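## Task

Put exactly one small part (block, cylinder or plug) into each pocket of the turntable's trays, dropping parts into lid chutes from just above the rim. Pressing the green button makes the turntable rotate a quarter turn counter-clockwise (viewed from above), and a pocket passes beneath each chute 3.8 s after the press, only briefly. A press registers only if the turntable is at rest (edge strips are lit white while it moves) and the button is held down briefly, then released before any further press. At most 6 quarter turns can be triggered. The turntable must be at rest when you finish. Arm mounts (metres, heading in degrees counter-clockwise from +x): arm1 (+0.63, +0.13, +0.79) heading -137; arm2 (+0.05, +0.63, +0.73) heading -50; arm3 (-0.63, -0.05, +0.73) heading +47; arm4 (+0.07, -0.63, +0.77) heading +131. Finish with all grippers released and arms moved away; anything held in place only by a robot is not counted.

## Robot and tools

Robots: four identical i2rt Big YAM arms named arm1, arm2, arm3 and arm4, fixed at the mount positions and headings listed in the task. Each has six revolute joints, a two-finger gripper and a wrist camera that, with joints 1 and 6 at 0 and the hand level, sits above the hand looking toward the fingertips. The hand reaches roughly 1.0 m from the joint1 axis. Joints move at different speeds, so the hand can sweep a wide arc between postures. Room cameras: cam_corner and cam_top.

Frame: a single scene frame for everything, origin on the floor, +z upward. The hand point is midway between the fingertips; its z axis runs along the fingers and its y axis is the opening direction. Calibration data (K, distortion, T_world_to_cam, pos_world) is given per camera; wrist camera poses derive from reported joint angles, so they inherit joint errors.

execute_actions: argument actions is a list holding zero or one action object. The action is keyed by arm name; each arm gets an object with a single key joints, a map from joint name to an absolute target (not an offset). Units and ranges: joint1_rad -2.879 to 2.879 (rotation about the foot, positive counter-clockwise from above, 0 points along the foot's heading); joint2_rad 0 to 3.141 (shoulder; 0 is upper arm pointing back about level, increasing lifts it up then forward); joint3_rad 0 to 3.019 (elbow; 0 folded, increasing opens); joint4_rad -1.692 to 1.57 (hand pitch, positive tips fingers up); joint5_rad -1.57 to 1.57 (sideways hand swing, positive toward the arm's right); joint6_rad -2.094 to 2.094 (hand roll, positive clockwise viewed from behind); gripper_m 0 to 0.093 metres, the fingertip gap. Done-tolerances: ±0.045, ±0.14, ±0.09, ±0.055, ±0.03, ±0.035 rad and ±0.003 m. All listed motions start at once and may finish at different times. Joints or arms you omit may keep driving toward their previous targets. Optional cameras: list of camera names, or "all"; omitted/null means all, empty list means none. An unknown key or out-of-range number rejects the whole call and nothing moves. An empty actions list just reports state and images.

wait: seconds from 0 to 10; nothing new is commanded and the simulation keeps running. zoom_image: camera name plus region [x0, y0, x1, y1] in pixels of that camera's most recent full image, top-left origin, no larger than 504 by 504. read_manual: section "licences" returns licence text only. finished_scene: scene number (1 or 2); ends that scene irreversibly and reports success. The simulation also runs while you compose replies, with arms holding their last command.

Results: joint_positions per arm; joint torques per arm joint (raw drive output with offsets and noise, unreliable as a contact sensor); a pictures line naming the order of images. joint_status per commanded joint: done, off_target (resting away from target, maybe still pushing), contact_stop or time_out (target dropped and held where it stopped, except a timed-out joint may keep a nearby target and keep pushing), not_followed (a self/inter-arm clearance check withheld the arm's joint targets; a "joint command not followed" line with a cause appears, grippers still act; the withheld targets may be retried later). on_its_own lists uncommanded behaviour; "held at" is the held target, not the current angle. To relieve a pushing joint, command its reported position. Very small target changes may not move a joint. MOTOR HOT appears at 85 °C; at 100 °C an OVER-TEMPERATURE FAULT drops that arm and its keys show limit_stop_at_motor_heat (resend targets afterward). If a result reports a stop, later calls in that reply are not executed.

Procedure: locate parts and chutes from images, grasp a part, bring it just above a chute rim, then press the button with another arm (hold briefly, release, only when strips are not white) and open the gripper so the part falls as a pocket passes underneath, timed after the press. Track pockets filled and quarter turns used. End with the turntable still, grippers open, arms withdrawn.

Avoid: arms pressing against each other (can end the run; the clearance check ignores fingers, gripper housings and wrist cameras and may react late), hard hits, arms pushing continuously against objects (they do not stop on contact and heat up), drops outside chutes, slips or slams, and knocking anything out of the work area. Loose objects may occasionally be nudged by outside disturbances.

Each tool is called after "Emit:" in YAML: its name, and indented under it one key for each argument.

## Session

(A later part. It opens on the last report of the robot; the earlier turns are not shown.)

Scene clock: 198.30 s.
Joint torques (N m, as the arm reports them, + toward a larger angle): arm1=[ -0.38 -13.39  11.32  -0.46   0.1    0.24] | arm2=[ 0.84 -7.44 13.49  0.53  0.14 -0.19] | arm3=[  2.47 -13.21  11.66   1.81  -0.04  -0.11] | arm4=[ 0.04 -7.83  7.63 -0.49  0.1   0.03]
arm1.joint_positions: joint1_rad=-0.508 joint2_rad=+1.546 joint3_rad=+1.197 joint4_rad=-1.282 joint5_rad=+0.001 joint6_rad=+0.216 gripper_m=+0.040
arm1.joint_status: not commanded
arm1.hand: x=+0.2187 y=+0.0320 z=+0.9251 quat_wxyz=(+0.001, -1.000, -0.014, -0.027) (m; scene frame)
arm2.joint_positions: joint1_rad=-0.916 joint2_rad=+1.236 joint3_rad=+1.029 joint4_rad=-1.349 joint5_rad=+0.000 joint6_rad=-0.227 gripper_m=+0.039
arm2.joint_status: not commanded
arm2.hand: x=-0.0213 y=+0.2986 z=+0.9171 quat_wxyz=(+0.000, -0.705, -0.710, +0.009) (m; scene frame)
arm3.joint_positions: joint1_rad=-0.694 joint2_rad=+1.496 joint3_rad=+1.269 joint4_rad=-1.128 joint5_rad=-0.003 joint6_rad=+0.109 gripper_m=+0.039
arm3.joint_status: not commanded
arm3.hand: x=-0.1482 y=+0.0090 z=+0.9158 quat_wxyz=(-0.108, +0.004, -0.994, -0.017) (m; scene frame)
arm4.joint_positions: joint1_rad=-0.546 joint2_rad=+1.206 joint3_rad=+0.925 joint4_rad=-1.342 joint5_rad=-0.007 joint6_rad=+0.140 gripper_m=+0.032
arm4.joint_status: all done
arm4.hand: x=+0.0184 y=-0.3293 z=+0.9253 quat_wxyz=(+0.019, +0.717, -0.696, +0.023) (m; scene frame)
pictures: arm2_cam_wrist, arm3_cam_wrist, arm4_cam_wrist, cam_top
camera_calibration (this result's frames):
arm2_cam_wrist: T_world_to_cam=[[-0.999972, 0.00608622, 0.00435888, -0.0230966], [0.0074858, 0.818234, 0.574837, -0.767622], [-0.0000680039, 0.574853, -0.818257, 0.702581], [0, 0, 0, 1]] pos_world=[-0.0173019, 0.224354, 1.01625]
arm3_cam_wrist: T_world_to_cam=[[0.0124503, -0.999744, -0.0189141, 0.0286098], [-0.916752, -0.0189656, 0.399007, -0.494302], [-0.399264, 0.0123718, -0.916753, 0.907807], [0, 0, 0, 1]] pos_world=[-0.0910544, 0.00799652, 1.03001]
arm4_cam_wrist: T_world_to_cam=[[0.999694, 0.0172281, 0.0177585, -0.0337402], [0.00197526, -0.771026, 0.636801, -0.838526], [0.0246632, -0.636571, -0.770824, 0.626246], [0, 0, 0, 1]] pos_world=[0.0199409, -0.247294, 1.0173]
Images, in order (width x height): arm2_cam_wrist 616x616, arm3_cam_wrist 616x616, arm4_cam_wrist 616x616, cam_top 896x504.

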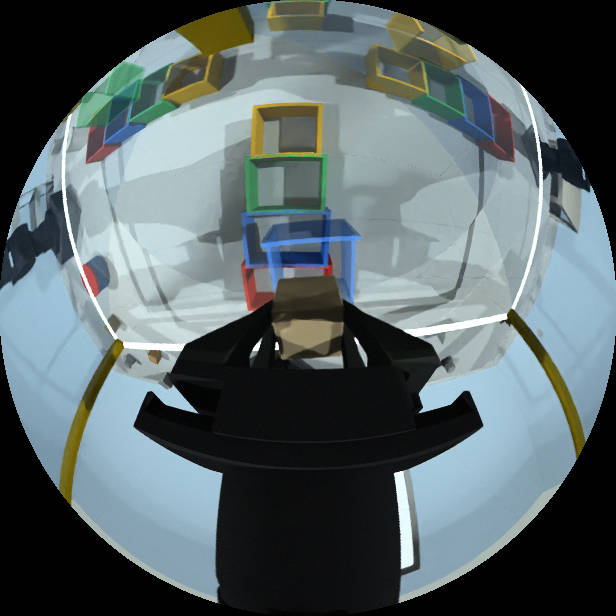

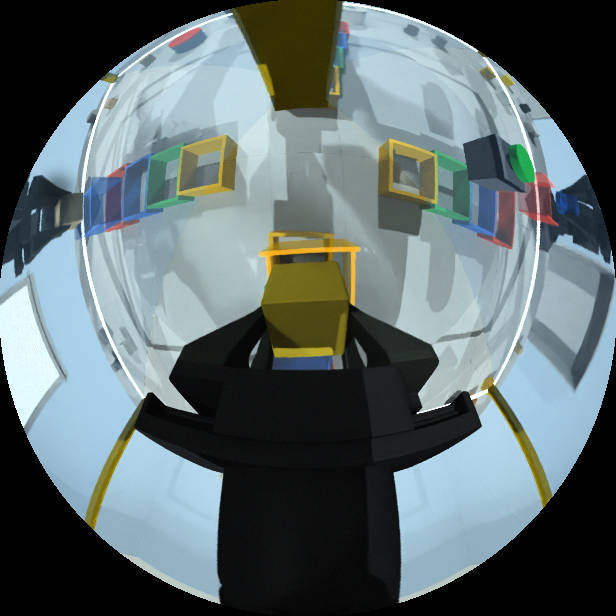

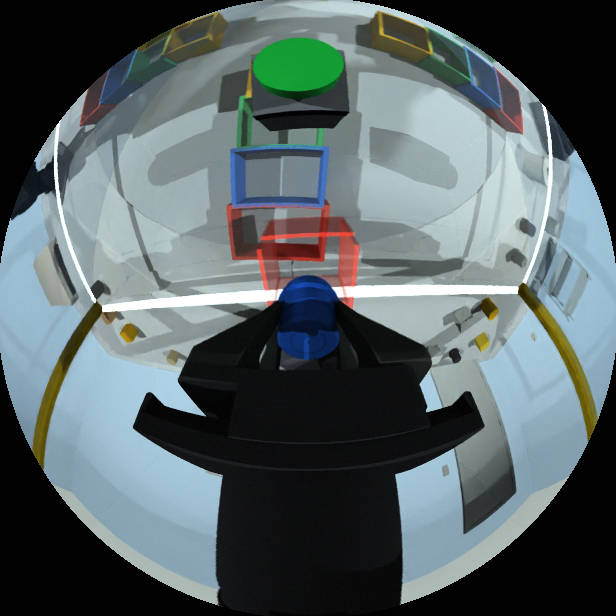

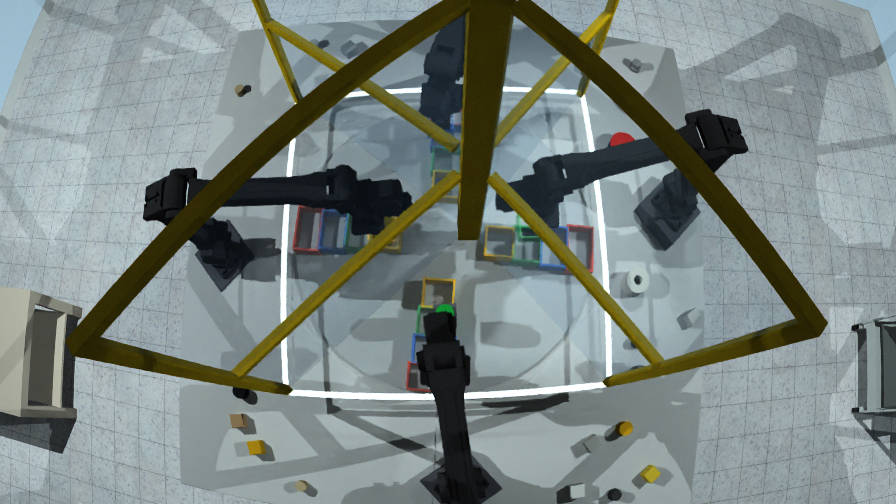

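Emit:
execute_actions:
  actions:
    - {"arm4":{"joints":{"joint3_rad":1.39,"joint1_rad":-0.6}}}
  cameras: []

Emit:
execute_actions:
  actions:
    - {"arm4":{"joints":{"joint2_rad":1.51,"joint4_rad":-1.39}}}
  cameras: ["cam_top"]

Emit:
execute_actions:
  actions:
    - {"arm4":{"joints":{"joint2_rad":1.62,"joint4_rad":-1.3}}}
  cameras: ["cam_top"]

Emit:
wait:
  seconds: 0.55

Emit:
execute_actions:
  actions:
    - {"arm4":{"joints":{"joint2_rad":1.2,"joint4_rad":-1.35,"joint1_rad":-0.548}}}
  cameras: []

Emit:
execute_actions:
  actions:
    - {"arm4":{"joints":{"joint3_rad":0.93}}}
  cameras: ["arm4_cam_wrist"]

Emit:
execute_actions:
  actions:
    - {"arm1":{"joints":{"gripper_m":0.09}},"arm2":{"joints":{"gripper_m":0.09}},"arm3":{"joints":{"gripper_m":0.09}},"arm4":{"joints":{"gripper_m":0.09}}}
  cameras: ["arm4_cam_wrist"]

Emit:
execute_actions:
  actions:
    - {"arm1":{"joints":{"joint2_rad":0.8,"joint3_rad":0.88,"joint4_rad":-1.55}},"arm2":{"joints":{"joint2_rad":0.8,"joint3_rad":0.88,"joint4_rad":-1.55}},"arm3":{"joints":{"joint2_rad":0.8,"joint3_rad":0.88,"joint4_rad":-1.55}},"arm4":{"joints":{"joint2_rad":0.8,"joint3_rad":0.88,"joint4_rad":-1.55}}}
  cameras: ["cam_top","cam_corner"]

Scene clock: 219.30 s.
Joint torques (N m, as the arm reports them, + toward a larger angle): arm1=[ -0.4  -13.51  11.3   -0.46   0.1    0.23] | arm2=[ 0.86 -7.48 13.5   0.55  0.13 -0.19] | arm3=[  2.38 -13.31  11.59   1.72  -0.03  -0.09] | arm4=[ 0.47 -9.04 12.06  0.59  0.11  0.01]
arm1.joint_positions: joint1_rad=-0.508 joint2_rad=+1.546 joint3_rad=+1.197 joint4_rad=-1.282 joint5_rad=+0.001 joint6_rad=+0.216 gripper_m=+0.040
arm1.joint_status: not commanded
arm1.hand: x=+0.2187 y=+0.0320 z=+0.9251 quat_wxyz=(+0.001, -1.000, -0.014, -0.027) (m; scene frame)
arm2.joint_positions: joint1_rad=-0.916 joint2_rad=+1.236 joint3_rad=+1.029 joint4_rad=-1.349 joint5_rad=+0.000 joint6_rad=-0.227 gripper_m=+0.039
arm2.joint_status: not commanded
arm2.hand: x=-0.0213 y=+0.2986 z=+0.9171 quat_wxyz=(+0.000, -0.705, -0.710, +0.009) (m; scene frame)
arm3.joint_positions: joint1_rad=-0.694 joint2_rad=+1.496 joint3_rad=+1.269 joint4_rad=-1.128 joint5_rad=-0.003 joint6_rad=+0.109 gripper_m=+0.039
arm3.joint_status: not commanded
arm3.hand: x=-0.1482 y=+0.0090 z=+0.9158 quat_wxyz=(-0.108, +0.004, -0.994, -0.017) (m; scene frame)
arm4.joint_positions: joint1_rad=-0.599 joint2_rad=+1.203 joint3_rad=+1.337 joint4_rad=-1.344 joint5_rad=-0.007 joint6_rad=+0.141 gripper_m=+0.032
arm4.joint_status: all done
arm4.hand: x=+0.0207 y=-0.2166 z=+1.0966 quat_wxyz=(-0.106, +0.688, -0.704, -0.140) (m; scene frame)
pictures: none
No camera images: the call's "cameras" was empty. Leave "cameras" out to get every camera's image.

Scene clock: 220.57 s.
Joint torques (N m, as the arm reports them, + toward a larger angle): arm1=[ -0.36 -13.37  11.31  -0.45   0.1    0.24] | arm2=[ 1.05 -7.23 13.49  0.54  0.14 -0.2 ] | arm3=[  2.24 -13.12  11.67   1.78  -0.05  -0.08] | arm4=[  0.65 -13.93  11.23  -0.4    0.13  -0.01]
arm1.joint_positions: joint1_rad=-0.508 joint2_rad=+1.546 joint3_rad=+1.197 joint4_rad=-1.282 joint5_rad=+0.001 joint6_rad=+0.216 gripper_m=+0.040
arm1.joint_status: not commanded
arm1.hand: x=+0.2187 y=+0.0320 z=+0.9251 quat_wxyz=(+0.001, -1.000, -0.014, -0.027) (m; scene frame)
arm2.joint_positions: joint1_rad=-0.916 joint2_rad=+1.236 joint3_rad=+1.029 joint4_rad=-1.349 joint5_rad=+0.000 joint6_rad=-0.227 gripper_m=+0.039
arm2.joint_status: not commanded
arm2.hand: x=-0.0213 y=+0.2986 z=+0.9171 quat_wxyz=(+0.000, -0.705, -0.710, +0.009) (m; scene frame)
arm3.joint_positions: joint1_rad=-0.694 joint2_rad=+1.496 joint3_rad=+1.269 joint4_rad=-1.128 joint5_rad=-0.003 joint6_rad=+0.109 gripper_m=+0.039
arm3.joint_status: not commanded
arm3.hand: x=-0.1482 y=+0.0090 z=+0.9158 quat_wxyz=(-0.108, +0.004, -0.994, -0.017) (m; scene frame)
arm4.joint_positions: joint1_rad=-0.599 joint2_rad=+1.529 joint3_rad=+1.339 joint4_rad=-1.379 joint5_rad=-0.007 joint6_rad=+0.141 gripper_m=+0.032
arm4.joint_status: all done
arm4.hand: x=+0.0173 y=-0.1827 z=+0.9609 quat_wxyz=(+0.003, +0.699, -0.716, +0.001) (m; scene frame)
pictures: cam_top
Images, in order (width x height): cam_top 896x504.

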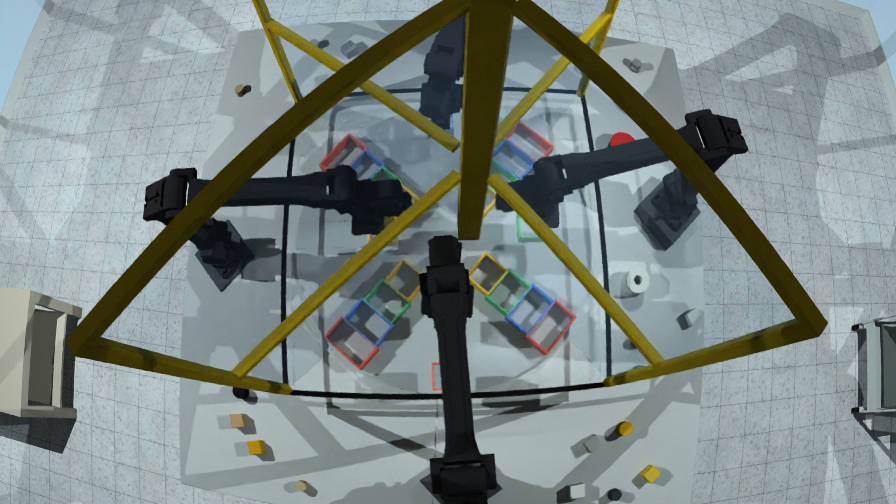

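Scene clock: 221.40 s.
Joint torques (N m, as the arm reports them, + toward a larger angle): arm1=[ -0.33 -13.45  11.34  -0.46   0.1    0.24] | arm2=[ 1.04 -7.46 13.5   0.6   0.16 -0.2 ] | arm3=[  2.22 -13.45  11.62   1.76  -0.06  -0.1 ] | arm4=[  0.88 -12.43   9.87   0.98   0.11  -0.02]
arm1.joint_positions: joint1_rad=-0.508 joint2_rad=+1.546 joint3_rad=+1.197 joint4_rad=-1.282 joint5_rad=+0.001 joint6_rad=+0.216 gripper_m=+0.040
arm1.joint_status: not commanded
arm1.hand: x=+0.2187 y=+0.0320 z=+0.9251 quat_wxyz=(+0.001, -1.000, -0.014, -0.027) (m; scene frame)
arm2.joint_positions: joint1_rad=-0.916 joint2_rad=+1.236 joint3_rad=+1.029 joint4_rad=-1.349 joint5_rad=+0.000 joint6_rad=-0.227 gripper_m=+0.039
arm2.joint_status: not commanded
arm2.hand: x=-0.0213 y=+0.2986 z=+0.9171 quat_wxyz=(+0.000, -0.705, -0.710, +0.009) (m; scene frame)
arm3.joint_positions: joint1_rad=-0.694 joint2_rad=+1.496 joint3_rad=+1.269 joint4_rad=-1.128 joint5_rad=-0.003 joint6_rad=+0.109 gripper_m=+0.039
arm3.joint_status: not commanded
arm3.hand: x=-0.1482 y=+0.0090 z=+0.9158 quat_wxyz=(-0.108, +0.004, -0.994, -0.017) (m; scene frame)
arm4.joint_positions: joint1_rad=-0.599 joint2_rad=+1.607 joint3_rad=+1.357 joint4_rad=-1.318 joint5_rad=-0.007 joint6_rad=+0.141 gripper_m=+0.032
arm4.joint_status: all done
arm4.hand: x=+0.0146 y=-0.1582 z=+0.9329 quat_wxyz=(+0.002, +0.699, -0.716, +0.001) (m; scene frame)
pictures: cam_top
Images, in order (width x height): cam_top 896x504.

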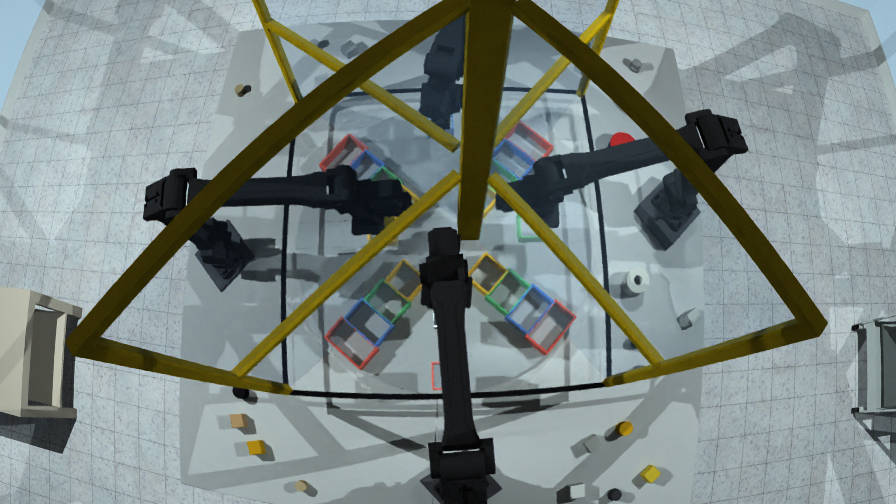

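Scene clock: 221.97 s.
Joint torques (N m, as the arm reports them, + toward a larger angle): arm1=[ -0.42 -13.44  11.33  -0.46   0.1    0.24] | arm2=[ 0.97 -7.54 13.52  0.5   0.15 -0.2 ] | arm3=[  2.21 -13.33  11.76   1.76  -0.07  -0.11] | arm4=[  1.17 -12.43   9.8    0.81   0.09   0.03]
arm1.joint_positions: joint1_rad=-0.508 joint2_rad=+1.546 joint3_rad=+1.197 joint4_rad=-1.282 joint5_rad=+0.001 joint6_rad=+0.216 gripper_m=+0.040
arm1.joint_status: not commanded
arm1.hand: x=+0.2187 y=+0.0320 z=+0.9251 quat_wxyz=(+0.001, -1.000, -0.014, -0.027) (m; scene frame)
arm2.joint_positions: joint1_rad=-0.916 joint2_rad=+1.236 joint3_rad=+1.029 joint4_rad=-1.349 joint5_rad=+0.000 joint6_rad=-0.227 gripper_m=+0.039
arm2.joint_status: not commanded
arm2.hand: x=-0.0213 y=+0.2986 z=+0.9171 quat_wxyz=(+0.000, -0.705, -0.710, +0.009) (m; scene frame)
arm3.joint_positions: joint1_rad=-0.694 joint2_rad=+1.496 joint3_rad=+1.269 joint4_rad=-1.128 joint5_rad=-0.003 joint6_rad=+0.109 gripper_m=+0.039
arm3.joint_status: not commanded
arm3.hand: x=-0.1482 y=+0.0090 z=+0.9158 quat_wxyz=(-0.108, +0.004, -0.994, -0.017) (m; scene frame)
arm4.joint_positions: joint1_rad=-0.599 joint2_rad=+1.607 joint3_rad=+1.357 joint4_rad=-1.318 joint5_rad=-0.007 joint6_rad=+0.141 gripper_m=+0.032
arm4.joint_status: all done
arm4.hand: x=+0.0146 y=-0.1582 z=+0.9329 quat_wxyz=(+0.002, +0.699, -0.716, +0.001) (m; scene frame)
wait: 0.57 s; at rest by 0.27 s
pictures: arm1_cam_wrist, arm2_cam_wrist, arm3_cam_wrist, arm4_cam_wrist, cam_corner, cam_top
camera_calibration (this result's frames):
arm1_cam_wrist: T_world_to_cam=[[-0.0185706, 0.999633, 0.0197092, -0.0510902], [0.771215, 0.00177624, 0.636572, -0.755535], [0.636303, 0.0270216, -0.770965, 0.695122], [0, 0, 0, 1]] pos_world=[0.139423, 0.0336302, 1.01787]
arm2_cam_wrist: T_world_to_cam=[[-0.999972, 0.00608622, 0.00435888, -0.0230966], [0.0074858, 0.818234, 0.574837, -0.767622], [-0.0000680039, 0.574853, -0.818257, 0.702581], [0, 0, 0, 1]] pos_world=[-0.0173019, 0.224354, 1.01625]
arm3_cam_wrist: T_world_to_cam=[[0.0124503, -0.999744, -0.0189141, 0.0286098], [-0.916752, -0.0189656, 0.399007, -0.494302], [-0.399264, 0.0123718, -0.916753, 0.907807], [0, 0, 0, 1]] pos_world=[-0.0910544, 0.00799652, 1.03001]
arm4_cam_wrist: T_world_to_cam=[[0.999279, -0.0366602, 0.00984712, -0.0341238], [-0.03533, -0.803346, 0.594464, -0.676543], [-0.0138825, -0.594384, -0.804062, 0.779368], [0, 0, 0, 1]] pos_world=[0.0210165, -0.0815051, 1.02918]
Images, in order (width x height): arm1_cam_wrist 616x616, arm2_cam_wrist 616x616, arm3_cam_wrist 616x616, arm4_cam_wrist 616x616, cam_corner 896x504, cam_top 896x504.

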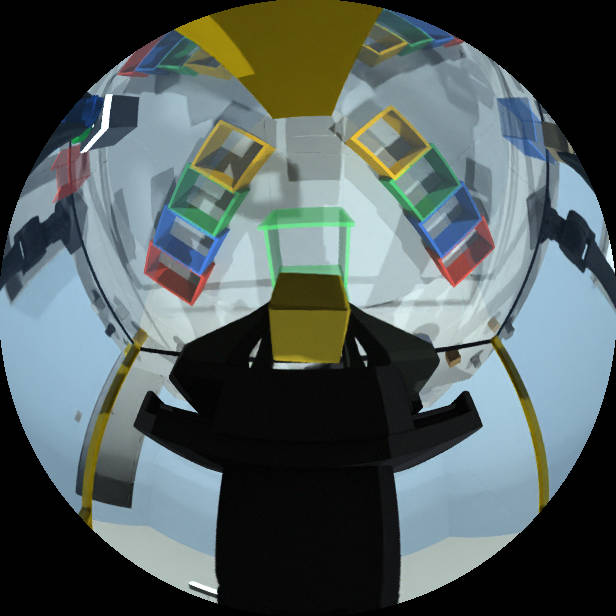

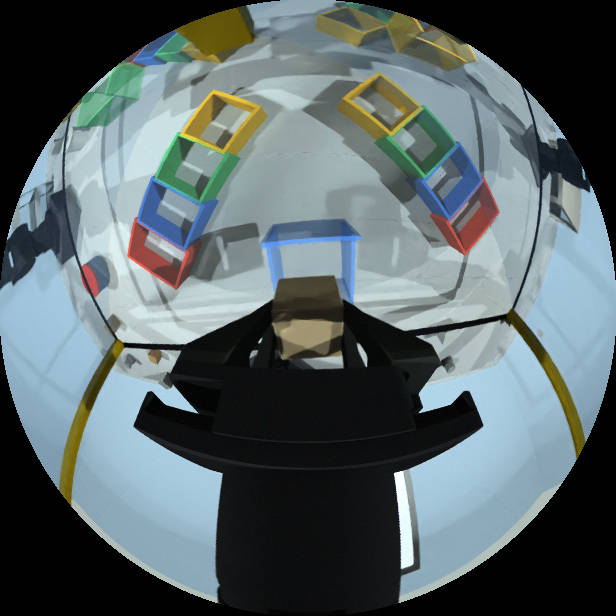

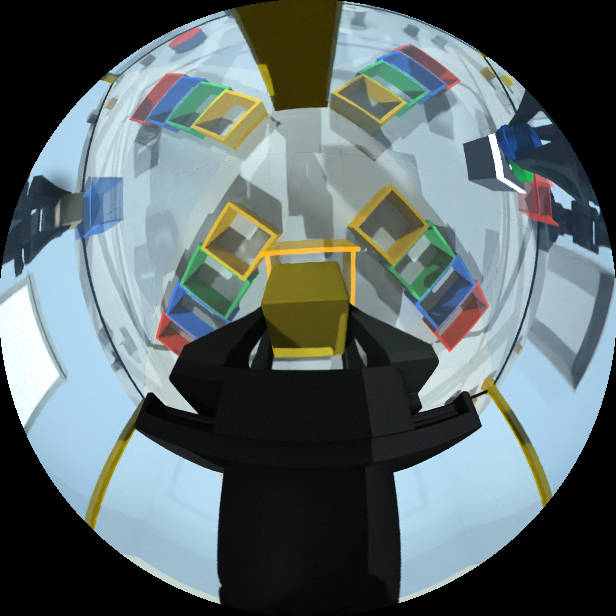

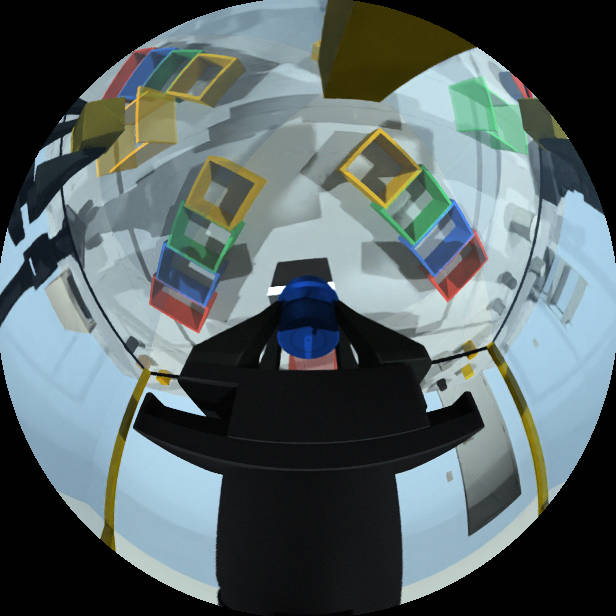

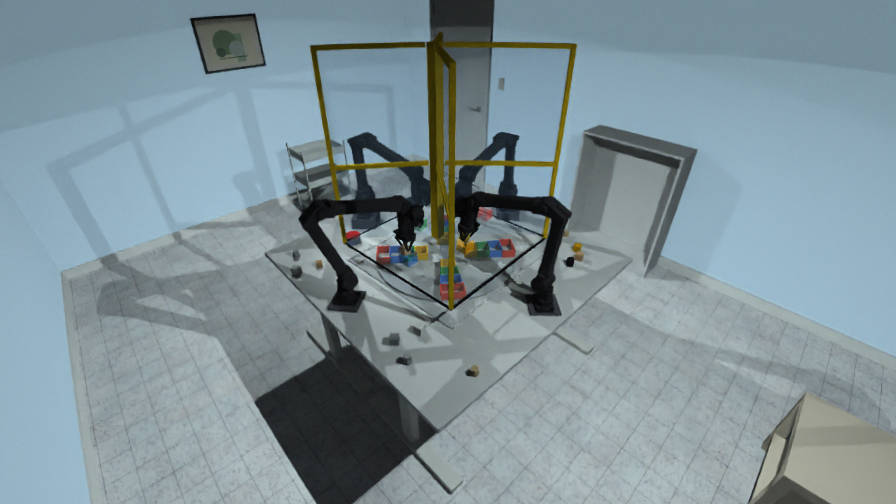

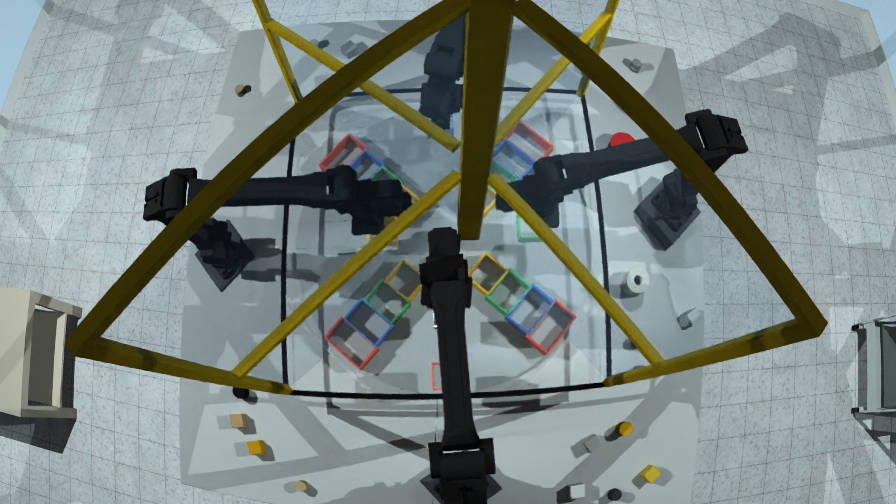

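Scene clock: 223.37 s.
Joint torques (N m, as the arm reports them, + toward a larger angle): arm1=[ -0.41 -13.4   11.34  -0.44   0.1    0.24] | arm2=[ 0.92 -7.37 13.47  0.58  0.14 -0.2 ] | arm3=[  2.35 -13.21  11.59   1.72  -0.05  -0.07] | arm4=[ 0.24 -9.11 10.57  0.37  0.11 -0.01]
arm1.joint_positions: joint1_rad=-0.508 joint2_rad=+1.546 joint3_rad=+1.197 joint4_rad=-1.282 joint5_rad=+0.001 joint6_rad=+0.216 gripper_m=+0.040
arm1.joint_status: not commanded
arm1.hand: x=+0.2187 y=+0.0320 z=+0.9251 quat_wxyz=(+0.001, -1.000, -0.014, -0.027) (m; scene frame)
arm2.joint_positions: joint1_rad=-0.916 joint2_rad=+1.236 joint3_rad=+1.029 joint4_rad=-1.349 joint5_rad=+0.000 joint6_rad=-0.227 gripper_m=+0.039
arm2.joint_status: not commanded
arm2.hand: x=-0.0213 y=+0.2986 z=+0.9171 quat_wxyz=(+0.000, -0.705, -0.710, +0.009) (m; scene frame)
arm3.joint_positions: joint1_rad=-0.694 joint2_rad=+1.496 joint3_rad=+1.269 joint4_rad=-1.128 joint5_rad=-0.003 joint6_rad=+0.109 gripper_m=+0.039
arm3.joint_status: not commanded
arm3.hand: x=-0.1482 y=+0.0090 z=+0.9158 quat_wxyz=(-0.108, +0.004, -0.994, -0.017) (m; scene frame)
arm4.joint_positions: joint1_rad=-0.545 joint2_rad=+1.207 joint3_rad=+1.357 joint4_rad=-1.340 joint5_rad=-0.007 joint6_rad=+0.141 gripper_m=+0.032
arm4.joint_status: all done
arm4.hand: x=-0.0022 y=-0.2147 z=+1.1046 quat_wxyz=(-0.108, +0.706, -0.684, -0.151) (m; scene frame)
pictures: none
No camera images: the call's "cameras" was empty. Leave "cameras" out to get every camera's image.

Scene clock: 224.47 s.
Joint torques (N m, as the arm reports them, + toward a larger angle): arm1=[ -0.39 -13.46  11.33  -0.46   0.1    0.24] | arm2=[ 1.06 -7.33 13.48  0.59  0.15 -0.19] | arm3=[  2.05 -13.28  11.6    1.74  -0.05  -0.08] | arm4=[-0.29 -8.02  7.65 -0.23  0.13  0.03]
arm1.joint_positions: joint1_rad=-0.508 joint2_rad=+1.546 joint3_rad=+1.197 joint4_rad=-1.282 joint5_rad=+0.001 joint6_rad=+0.216 gripper_m=+0.040
arm1.joint_status: not commanded
arm1.hand: x=+0.2187 y=+0.0320 z=+0.9251 quat_wxyz=(+0.001, -1.000, -0.014, -0.027) (m; scene frame)
arm2.joint_positions: joint1_rad=-0.916 joint2_rad=+1.236 joint3_rad=+1.029 joint4_rad=-1.349 joint5_rad=+0.000 joint6_rad=-0.227 gripper_m=+0.039
arm2.joint_status: not commanded
arm2.hand: x=-0.0213 y=+0.2986 z=+0.9171 quat_wxyz=(+0.000, -0.705, -0.710, +0.009) (m; scene frame)
arm3.joint_positions: joint1_rad=-0.694 joint2_rad=+1.496 joint3_rad=+1.269 joint4_rad=-1.128 joint5_rad=-0.003 joint6_rad=+0.109 gripper_m=+0.039
arm3.joint_status: not commanded
arm3.hand: x=-0.1482 y=+0.0090 z=+0.9158 quat_wxyz=(-0.108, +0.004, -0.994, -0.017) (m; scene frame)
arm4.joint_positions: joint1_rad=-0.545 joint2_rad=+1.206 joint3_rad=+0.925 joint4_rad=-1.342 joint5_rad=-0.007 joint6_rad=+0.141 gripper_m=+0.032
arm4.joint_status: all done
arm4.hand: x=+0.0183 y=-0.3292 z=+0.9252 quat_wxyz=(+0.018, +0.717, -0.696, +0.023) (m; scene frame)
pictures: arm4_cam_wrist
camera_calibration (this result's frames):
arm4_cam_wrist: T_world_to_cam=[[0.999694, 0.0172287, 0.0177785, -0.0336266], [0.00196304, -0.771026, 0.6368, -0.83839], [0.024679, -0.63657, -0.770824, 0.626213], [0, 0, 0, 1]] pos_world=[0.0198077, -0.247213, 1.01718]
Images, in order (width x height): arm4_cam_wrist 616x616.

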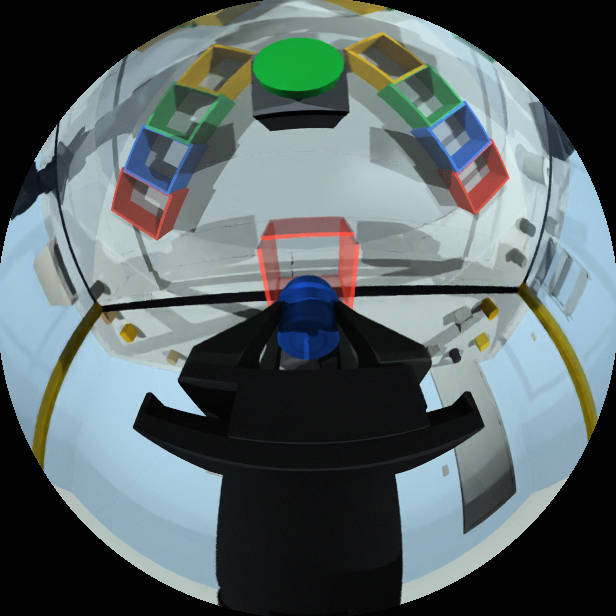

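Scene clock: 225.13 s.
Joint torques (N m, as the arm reports them, + toward a larger angle): arm1=[ -0.37 -13.29  11.42  -0.47   0.1    0.23] | arm2=[ 1.13 -7.33 13.44  0.5   0.14 -0.19] | arm3=[  2.2  -12.65  11.79   1.63  -0.05  -0.07] | arm4=[ 0.6  -8.02  7.69 -0.43  0.1   0.01]
arm1.joint_positions: joint1_rad=-0.508 joint2_rad=+1.546 joint3_rad=+1.197 joint4_rad=-1.282 joint5_rad=+0.001 joint6_rad=+0.217 gripper_m=+0.090
arm1.joint_status: all done
arm1.hand: x=+0.2187 y=+0.0320 z=+0.9251 quat_wxyz=(+0.001, -1.000, -0.014, -0.027) (m; scene frame)
arm2.joint_positions: joint1_rad=-0.916 joint2_rad=+1.236 joint3_rad=+1.029 joint4_rad=-1.349 joint5_rad=+0.000 joint6_rad=-0.227 gripper_m=+0.090
arm2.joint_status: all done
arm2.hand: x=-0.0213 y=+0.2986 z=+0.9171 quat_wxyz=(+0.000, -0.705, -0.710, +0.009) (m; scene frame)
arm3.joint_positions: joint1_rad=-0.694 joint2_rad=+1.496 joint3_rad=+1.269 joint4_rad=-1.128 joint5_rad=-0.003 joint6_rad=+0.109 gripper_m=+0.090
arm3.joint_status: all done
arm3.hand: x=-0.1482 y=+0.0090 z=+0.9158 quat_wxyz=(-0.108, +0.004, -0.994, -0.017) (m; scene frame)
arm4.joint_positions: joint1_rad=-0.545 joint2_rad=+1.206 joint3_rad=+0.925 joint4_rad=-1.342 joint5_rad=-0.007 joint6_rad=+0.141 gripper_m=+0.090
arm4.joint_status: all done
arm4.hand: x=+0.0183 y=-0.3292 z=+0.9252 quat_wxyz=(+0.018, +0.717, -0.696, +0.023) (m; scene frame)
pictures: arm4_cam_wrist
camera_calibration (this result's frames):
arm4_cam_wrist: T_world_to_cam=[[0.999694, 0.0172287, 0.0177785, -0.0336266], [0.00196304, -0.771026, 0.6368, -0.83839], [0.024679, -0.63657, -0.770824, 0.626213], [0, 0, 0, 1]] pos_world=[0.0198077, -0.247213, 1.01718]
Images, in order (width x height): arm4_cam_wrist 616x616.

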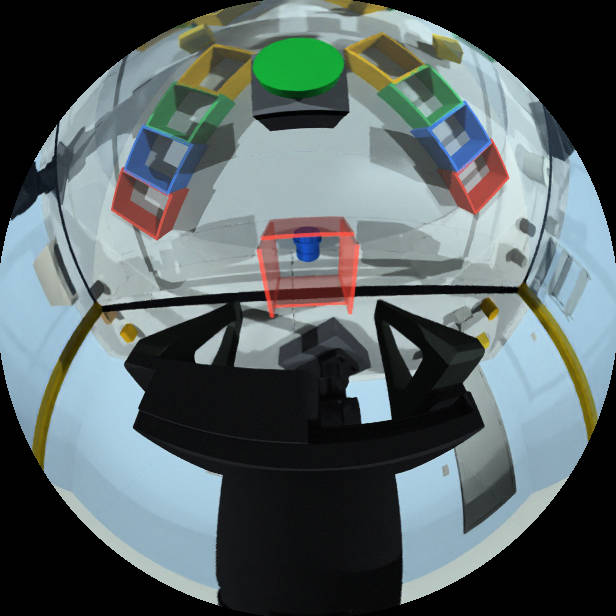

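Scene clock: 226.53 s.
Joint torques (N m, as the arm reports them, + toward a larger angle): arm1=[-0.48 -0.85  9.61  0.    0.1   0.23] | arm2=[ 0.85 -1.8   9.67  0.24  0.15 -0.17] | arm3=[ 2.28 -1.05  7.75  0.28 -0.06 -0.07] | arm4=[ 0.11 -1.81  8.22 -0.12  0.13  0.  ]
arm1.joint_positions: joint1_rad=-0.508 joint2_rad=+0.794 joint3_rad=+0.878 joint4_rad=-1.539 joint5_rad=+0.001 joint6_rad=+0.217 gripper_m=+0.090
arm1.joint_status: all done
arm1.hand: x=+0.4236 y=+0.0843 z=+1.0251 quat_wxyz=(-0.019, -0.998, -0.014, +0.059) (m; scene frame)
arm2.joint_positions: joint1_rad=-0.916 joint2_rad=+0.788 joint3_rad=+0.882 joint4_rad=-1.545 joint5_rad=+0.000 joint6_rad=-0.227 gripper_m=+0.090
arm2.joint_status: all done
arm2.hand: x=+0.0069 y=+0.4219 z=+0.9696 quat_wxyz=(-0.027, -0.703, -0.709, +0.053) (m; scene frame)
arm3.joint_positions: joint1_rad=-0.694 joint2_rad=+0.794 joint3_rad=+0.885 joint4_rad=-1.539 joint5_rad=-0.003 joint6_rad=+0.109 gripper_m=+0.090
arm3.joint_status: all done
arm3.hand: x=-0.4171 y=-0.0232 z=+0.9669 quat_wxyz=(-0.062, +0.005, -0.998, -0.011) (m; scene frame)
arm4.joint_positions: joint1_rad=-0.545 joint2_rad=+0.793 joint3_rad=+0.873 joint4_rad=-1.540 joint5_rad=-0.007 joint6_rad=+0.141 gripper_m=+0.090
arm4.joint_status: all done
arm4.hand: x=+0.0334 y=-0.4193 z=+1.0030 quat_wxyz=(-0.029, +0.717, -0.696, -0.043) (m; scene frame)
pictures: cam_corner, cam_top
Images, in order (width x height): cam_corner 896x504, cam_top 896x504.

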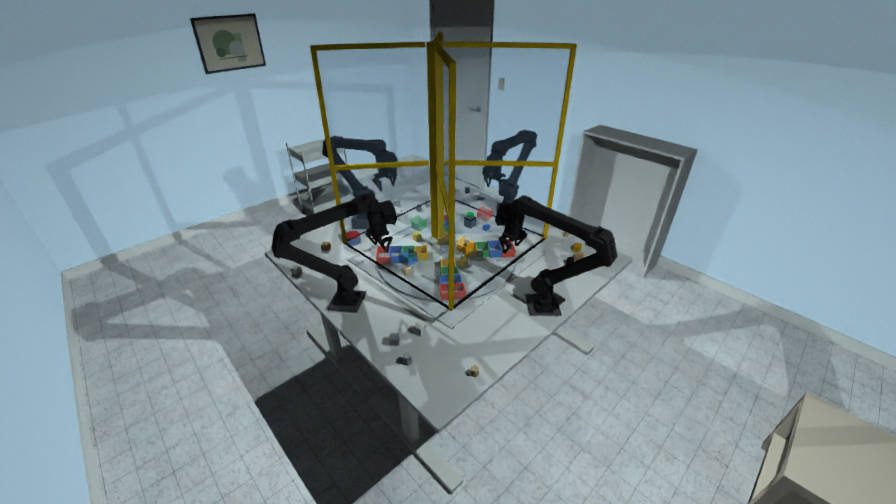

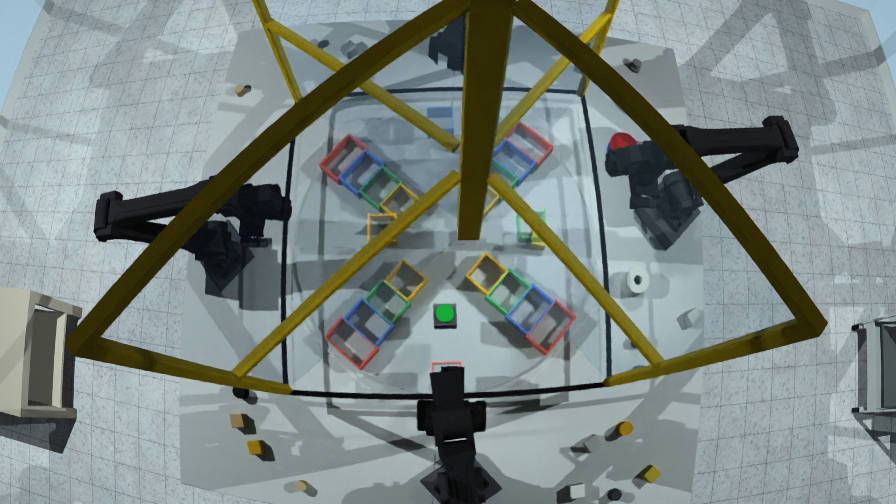

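Emit:
execute_actions:
  actions:
    - {"arm1":{"joints":{"joint1_rad":1.02,"joint6_rad":0}},"arm2":{"joints":{"joint1_rad":-2.24,"joint6_rad":0}},"arm3":{"joints":{"joint1_rad":0.86,"joint6_rad":0}},"arm4":{"joints":{"joint1_rad":0.96,"joint6_rad":0}}}
  cameras: []

Emit:
execute_actions:
  actions:
    - {"arm1":{"joints":{"joint2_rad":1.36,"joint3_rad":0.735,"joint4_rad":-0.915}},"arm2":{"joints":{"joint2_rad":1.42,"joint3_rad":1.01,"joint4_rad":-1.1}},"arm3":{"joints":{"joint2_rad":1.83,"joint3_rad":1.53,"joint4_rad":-1.21}},"arm4":{"joints":{"joint2_rad":1.61,"joint3_rad":1.11,"joint4_rad":-1.01}}}
  cameras: ["arm1_cam_wrist","arm2_cam_wrist","arm3_cam_wrist","arm4_cam_wrist"]

Scene clock: 246.07 s.
Joint torques (N m, as the arm reports them, + toward a larger angle): arm1=[-0.01 -0.84  9.64  0.02  0.1  -0.01] | arm2=[ 0.22 -1.79  9.61  0.24  0.17  0.15] | arm3=[ 2.25 -1.31  7.8   0.38 -0.01 -0.1 ] | arm4=[ 0.82 -2.21  8.24 -0.21  0.08 -0.21]
arm1.joint_positions: joint1_rad=+1.010 joint2_rad=+0.794 joint3_rad=+0.878 joint4_rad=-1.539 joint5_rad=+0.000 joint6_rad=+0.013 gripper_m=+0.090
arm1.joint_status: all done
arm1.hand: x=+0.6716 y=-0.0744 z=+1.0257 quat_wxyz=(-0.047, -0.639, -0.766, +0.043) (m; scene frame)
arm2.joint_positions: joint1_rad=-2.235 joint2_rad=+0.788 joint3_rad=+0.882 joint4_rad=-1.545 joint5_rad=+0.000 joint6_rad=-0.013 gripper_m=+0.090
arm2.joint_status: all done
arm2.hand: x=-0.1589 y=+0.6230 z=+0.9718 quat_wxyz=(+0.001, -0.998, -0.023, +0.065) (m; scene frame)
arm3.joint_positions: joint1_rad=+0.851 joint2_rad=+0.796 joint3_rad=+0.885 joint4_rad=-1.539 joint5_rad=-0.004 joint6_rad=+0.008 gripper_m=+0.090
arm3.joint_status: all done
arm3.hand: x=-0.6512 y=+0.1659 z=+0.9667 quat_wxyz=(-0.042, +0.735, -0.675, -0.047) (m; scene frame)
arm4.joint_positions: joint1_rad=+0.956 joint2_rad=+0.795 joint3_rad=+0.873 joint4_rad=-1.540 joint5_rad=-0.007 joint6_rad=+0.009 gripper_m=+0.090
arm4.joint_status: all done
arm4.hand: x=-0.1413 y=-0.6508 z=+1.0032 quat_wxyz=(+0.010, +0.998, +0.046, -0.051) (m; scene frame)
pictures: none
No camera images: the call's "cameras" was empty. Leave "cameras" out to get every camera's image.

Scene clock: 247.83 s.
Joint torques (N m, as the arm reports them, + toward a larger angle): arm1=[-0.03 -8.85  8.21  0.97  0.1  -0.01] | arm2=[-0.1  -9.73 11.67  0.66  0.16  0.14] | arm3=[  2.09 -19.1   10.56   0.75  -0.01  -0.08] | arm4=[  1.1  -13.96   8.3    0.78   0.09  -0.19]
arm1.joint_positions: joint1_rad=+1.010 joint2_rad=+1.360 joint3_rad=+0.730 joint4_rad=-0.930 joint5_rad=+0.000 joint6_rad=+0.013 gripper_m=+0.090
arm1.joint_status: all done
arm1.hand: x=+0.6909 y=-0.1808 z=+0.8346 quat_wxyz=(-0.005, -0.641, -0.768, +0.009) (m; scene frame)
arm2.joint_positions: joint1_rad=-2.235 joint2_rad=+1.420 joint3_rad=+0.977 joint4_rad=-1.109 joint5_rad=+0.000 joint6_rad=-0.013 gripper_m=+0.090
arm2.joint_status: all done
arm2.hand: x=-0.3294 y=+0.6180 z=+0.8405 quat_wxyz=(+0.001, -1.000, -0.023, +0.015) (m; scene frame)
arm3.joint_positions: joint1_rad=+0.851 joint2_rad=+1.840 joint3_rad=+1.481 joint4_rad=-1.216 joint5_rad=-0.004 joint6_rad=+0.008 gripper_m=+0.090
arm3.joint_status: all done
arm3.hand: x=-0.6812 y=+0.4940 z=+0.8268 quat_wxyz=(+0.000, +0.736, -0.677, +0.000) (m; scene frame)
arm4.joint_positions: joint1_rad=+0.956 joint2_rad=+1.625 joint3_rad=+1.085 joint4_rad=-1.024 joint5_rad=-0.007 joint6_rad=+0.009 gripper_m=+0.090
arm4.joint_status: all done
arm4.hand: x=-0.3661 y=-0.6747 z=+0.8309 quat_wxyz=(+0.007, +0.999, +0.046, -0.001) (m; scene frame)
pictures: arm1_cam_wrist, arm2_cam_wrist, arm3_cam_wrist, arm4_cam_wrist
camera_calibration (this result's frames):
arm1_cam_wrist: T_world_to_cam=[[-0.985629, -0.167236, 0.0238257, 0.62594], [-0.122931, 0.806834, 0.577846, -0.249365], [-0.11586, 0.566613, -0.815798, 0.985322], [0, 0, 0, 1]] pos_world=[0.70045, -0.25242, 0.933005]
arm2_cam_wrist: T_world_to_cam=[[-0.0320831, 0.999465, -0.00638924, -0.618871], [0.827423, 0.0301453, 0.560769, -0.21366], [0.560662, 0.0127046, -0.827947, 0.996541], [0, 0, 0, 1]] pos_world=[-0.401791, 0.61232, 0.940943]
arm3_cam_wrist: T_world_to_cam=[[0.996091, 0.0874605, 0.0123526, 0.625521], [0.0635632, -0.806871, 0.587298, -0.0368909], [0.0613323, -0.584217, -0.809277, 1.12703], [0, 0, 0, 1]] pos_world=[-0.689855, 0.573958, 0.926022]
arm4_cam_wrist: T_world_to_cam=[[-0.0788886, 0.996881, -0.0023316, 0.641125], [0.805557, 0.0651256, 0.588928, -0.145871], [0.587243, 0.0445815, -0.808182, 1.03971], [0, 0, 0, 1]] pos_world=[-0.442477, -0.675977, 0.927677]
Images, in order (width x height): arm1_cam_wrist 616x616, arm2_cam_wrist 616x616, arm3_cam_wrist 616x616, arm4_cam_wrist 616x616.

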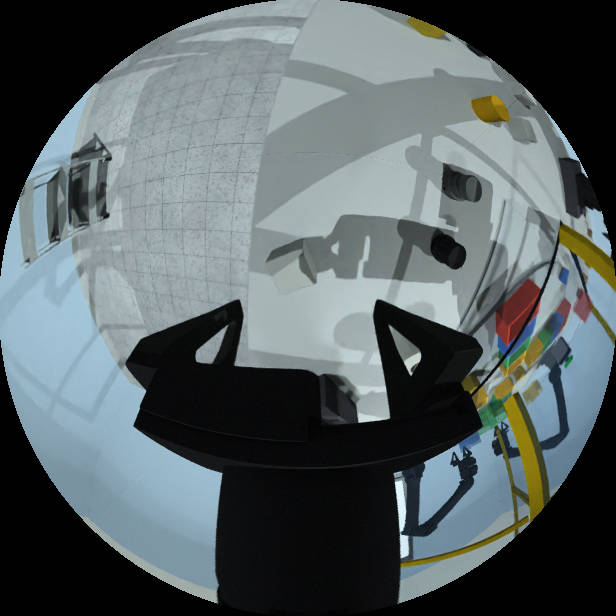

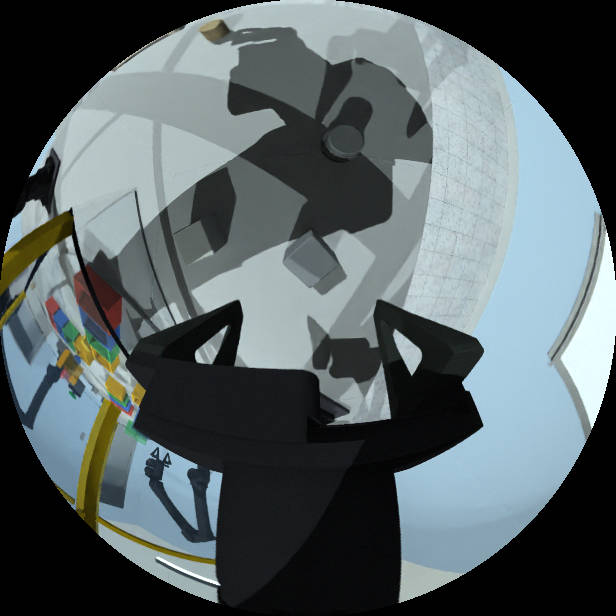

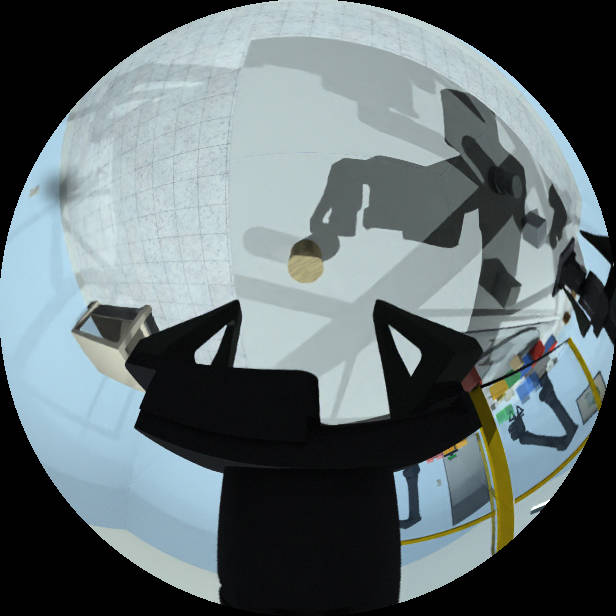

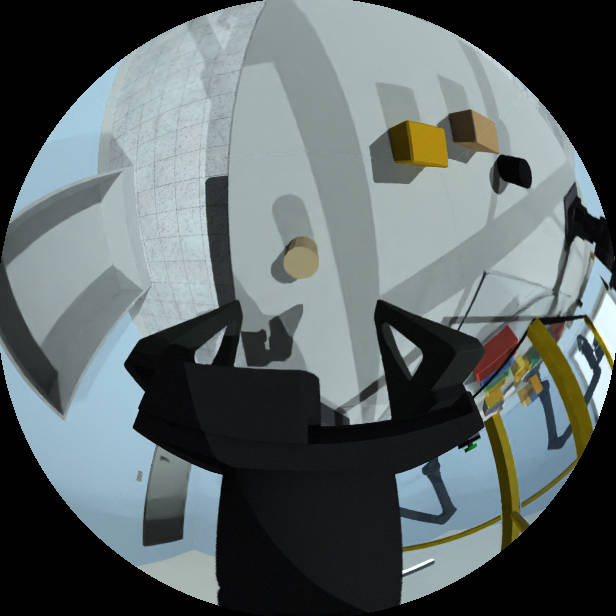

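Emit:
execute_actions:
  actions:
    - {"arm1":{"joints":{"joint1_rad":1.055,"joint6_rad":-0.25,"joint4_rad":-0.96}},"arm2":{"joints":{"joint6_rad":-0.7}}}
  cameras: []

Emit:
execute_actions:
  actions:
    - {"arm1":{"joints":{"joint2_rad":1.545,"joint3_rad":0.6,"joint4_rad":-0.595}},"arm2":{"joints":{"joint2_rad":1.582,"joint3_rad":0.873,"joint4_rad":-0.845}},"arm3":{"joints":{"joint2_rad":1.935,"joint3_rad":1.4,"joint4_rad":-1.0}},"arm4":{"joints":{"joint2_rad":1.78,"joint3_rad":1.024,"joint4_rad":-0.78}}}
  cameras: ["arm1_cam_wrist","arm2_cam_wrist","arm3_cam_wrist","arm4_cam_wrist"]

Scene clock: 259.33 s.
Joint torques (N m, as the arm reports them, + toward a larger angle): arm1=[-0.04 -8.87  8.14 -0.34  0.07 -0.02] | arm2=[ 0.2  -9.77 11.67  0.57  0.09 -0.19] | arm3=[  2.34 -18.83  10.84   0.75   0.01  -0.07] | arm4=[  1.15 -14.36   8.31   0.8    0.07  -0.17]
arm1.joint_positions: joint1_rad=+1.046 joint2_rad=+1.360 joint3_rad=+0.730 joint4_rad=-0.947 joint5_rad=+0.000 joint6_rad=-0.237 gripper_m=+0.090
arm1.joint_status: all done
arm1.hand: x=+0.7011 y=-0.1745 z=+0.8345 quat_wxyz=(+0.002, -0.525, -0.851, +0.004) (m; scene frame)
arm2.joint_positions: joint1_rad=-2.235 joint2_rad=+1.420 joint3_rad=+0.977 joint4_rad=-1.109 joint5_rad=+0.000 joint6_rad=-0.686 gripper_m=+0.090
arm2.joint_status: all done
arm2.hand: x=-0.3294 y=+0.6180 z=+0.8405 quat_wxyz=(+0.006, -0.936, -0.351, +0.014) (m; scene frame)
arm3.joint_positions: joint1_rad=+0.851 joint2_rad=+1.840 joint3_rad=+1.481 joint4_rad=-1.216 joint5_rad=-0.004 joint6_rad=+0.008 gripper_m=+0.090
arm3.joint_status: not commanded
arm3.hand: x=-0.6812 y=+0.4940 z=+0.8268 quat_wxyz=(+0.000, +0.736, -0.677, +0.000) (m; scene frame)
arm4.joint_positions: joint1_rad=+0.956 joint2_rad=+1.625 joint3_rad=+1.085 joint4_rad=-1.024 joint5_rad=-0.007 joint6_rad=+0.009 gripper_m=+0.090
arm4.joint_status: not commanded
arm4.hand: x=-0.3661 y=-0.6747 z=+0.8309 quat_wxyz=(+0.007, +0.999, +0.046, -0.001) (m; scene frame)
pictures: none
No camera images: the call's "cameras" was empty. Leave "cameras" out to get every camera's image.

Scene clock: 260.40 s.
Joint torques (N m, as the arm reports them, + toward a larger angle): arm1=[ -0.11 -10.78   6.93   0.91   0.08  -0.01] | arm2=[  0.2  -11.32   7.99   0.51   0.08  -0.19] | arm3=[  2.28 -19.26   7.55   1.12   0.02  -0.06] | arm4=[  0.62 -15.24   5.81   0.8    0.06  -0.17]
arm1.joint_positions: joint1_rad=+1.046 joint2_rad=+1.558 joint3_rad=+0.583 joint4_rad=-0.610 joint5_rad=+0.000 joint6_rad=-0.237 gripper_m=+0.090
arm1.joint_status: all done
arm1.hand: x=+0.6960 y=-0.1557 z=+0.7383 quat_wxyz=(+0.004, -0.525, -0.851, +0.001) (m; scene frame)
arm2.joint_positions: joint1_rad=-2.235 joint2_rad=+1.593 joint3_rad=+0.867 joint4_rad=-0.854 joint5_rad=+0.000 joint6_rad=-0.686 gripper_m=+0.090
arm2.joint_status: all done
arm2.hand: x=-0.3302 y=+0.6183 z=+0.7432 quat_wxyz=(+0.002, -0.936, -0.351, +0.000) (m; scene frame)
arm3.joint_positions: joint1_rad=+0.852 joint2_rad=+1.948 joint3_rad=+1.390 joint4_rad=-1.014 joint5_rad=-0.005 joint6_rad=+0.008 gripper_m=+0.090
arm3.joint_status: all done
arm3.hand: x=-0.6817 y=+0.4982 z=+0.7391 quat_wxyz=(-0.001, +0.737, -0.676, -0.001) (m; scene frame)
arm4.joint_positions: joint1_rad=+0.958 joint2_rad=+1.799 joint3_rad=+1.018 joint4_rad=-0.794 joint5_rad=-0.006 joint6_rad=+0.009 gripper_m=+0.090
arm4.joint_status: all done
arm4.hand: x=-0.3697 y=-0.6762 z=+0.7373 quat_wxyz=(+0.006, +0.999, +0.047, +0.005) (m; scene frame)
pictures: arm1_cam_wrist, arm2_cam_wrist, arm3_cam_wrist, arm4_cam_wrist
camera_calibration (this result's frames):
arm1_cam_wrist: T_world_to_cam=[[-0.898676, -0.43799, 0.0233831, 0.535103], [-0.337984, 0.725489, 0.599526, -0.0923228], [-0.279551, 0.530877, -0.800013, 0.989777], [0, 0, 0, 1]] pos_world=[0.726374, -0.224101, 0.834672]
arm2_cam_wrist: T_world_to_cam=[[-0.64811, 0.761524, -0.00583183, -0.676508], [0.61518, 0.528044, 0.585425, -0.554679], [0.448895, 0.375832, -0.810706, 0.642211], [0, 0, 0, 1]] pos_world=[-0.385509, 0.566709, 0.841422]
arm3_cam_wrist: T_world_to_cam=[[0.995998, 0.0885743, 0.0119581, 0.626416], [0.0649068, -0.808777, 0.584523, 0.0219426], [0.0614451, -0.581407, -0.811289, 1.05864], [0, 0, 0, 1]] pos_world=[-0.690381, 0.577761, 0.838543]
arm4_cam_wrist: T_world_to_cam=[[-0.0808559, 0.996725, -0.000929902, 0.640229], [0.798293, 0.0653174, 0.598716, -0.0975033], [0.596816, 0.0476674, -0.800961, 0.96646], [0, 0, 0, 1]] pos_world=[-0.447197, -0.677832, 0.833069]
Images, in order (width x height): arm1_cam_wrist 616x616, arm2_cam_wrist 616x616, arm3_cam_wrist 616x616, arm4_cam_wrist 616x616.

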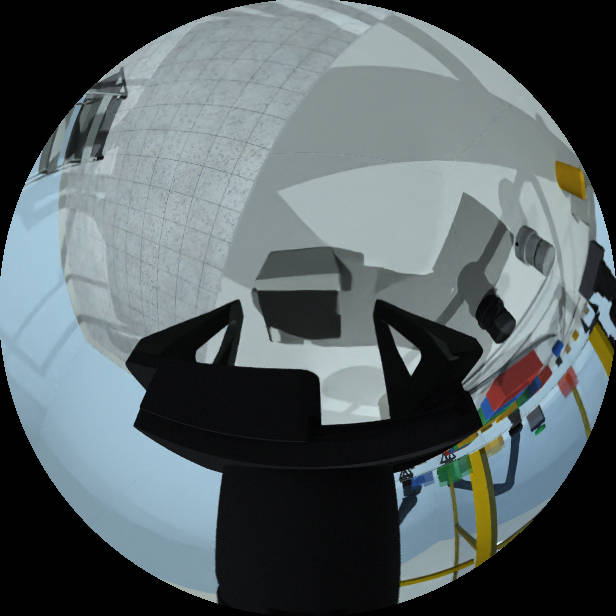

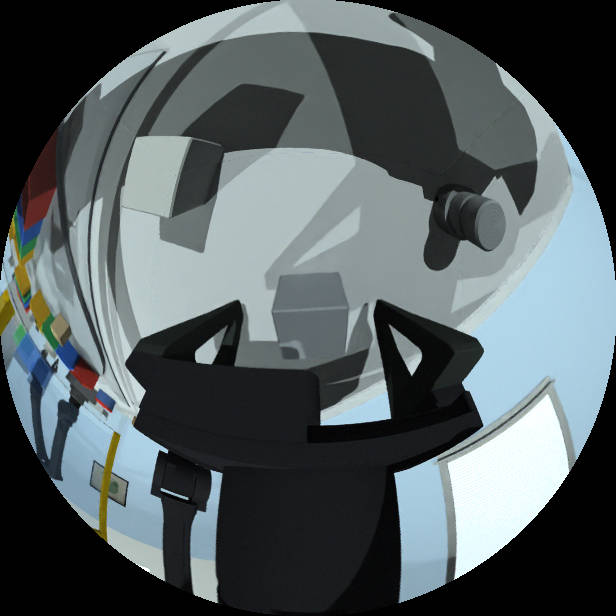

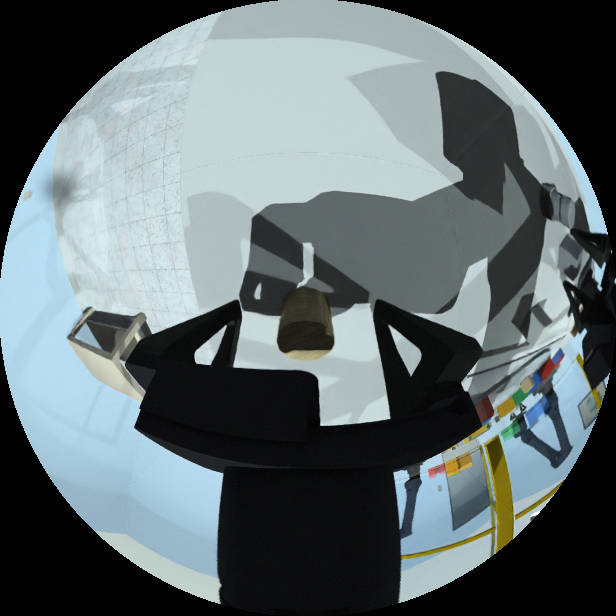

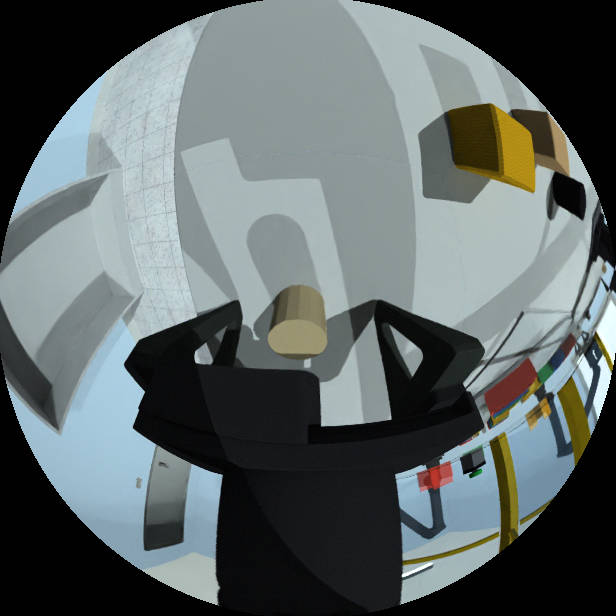

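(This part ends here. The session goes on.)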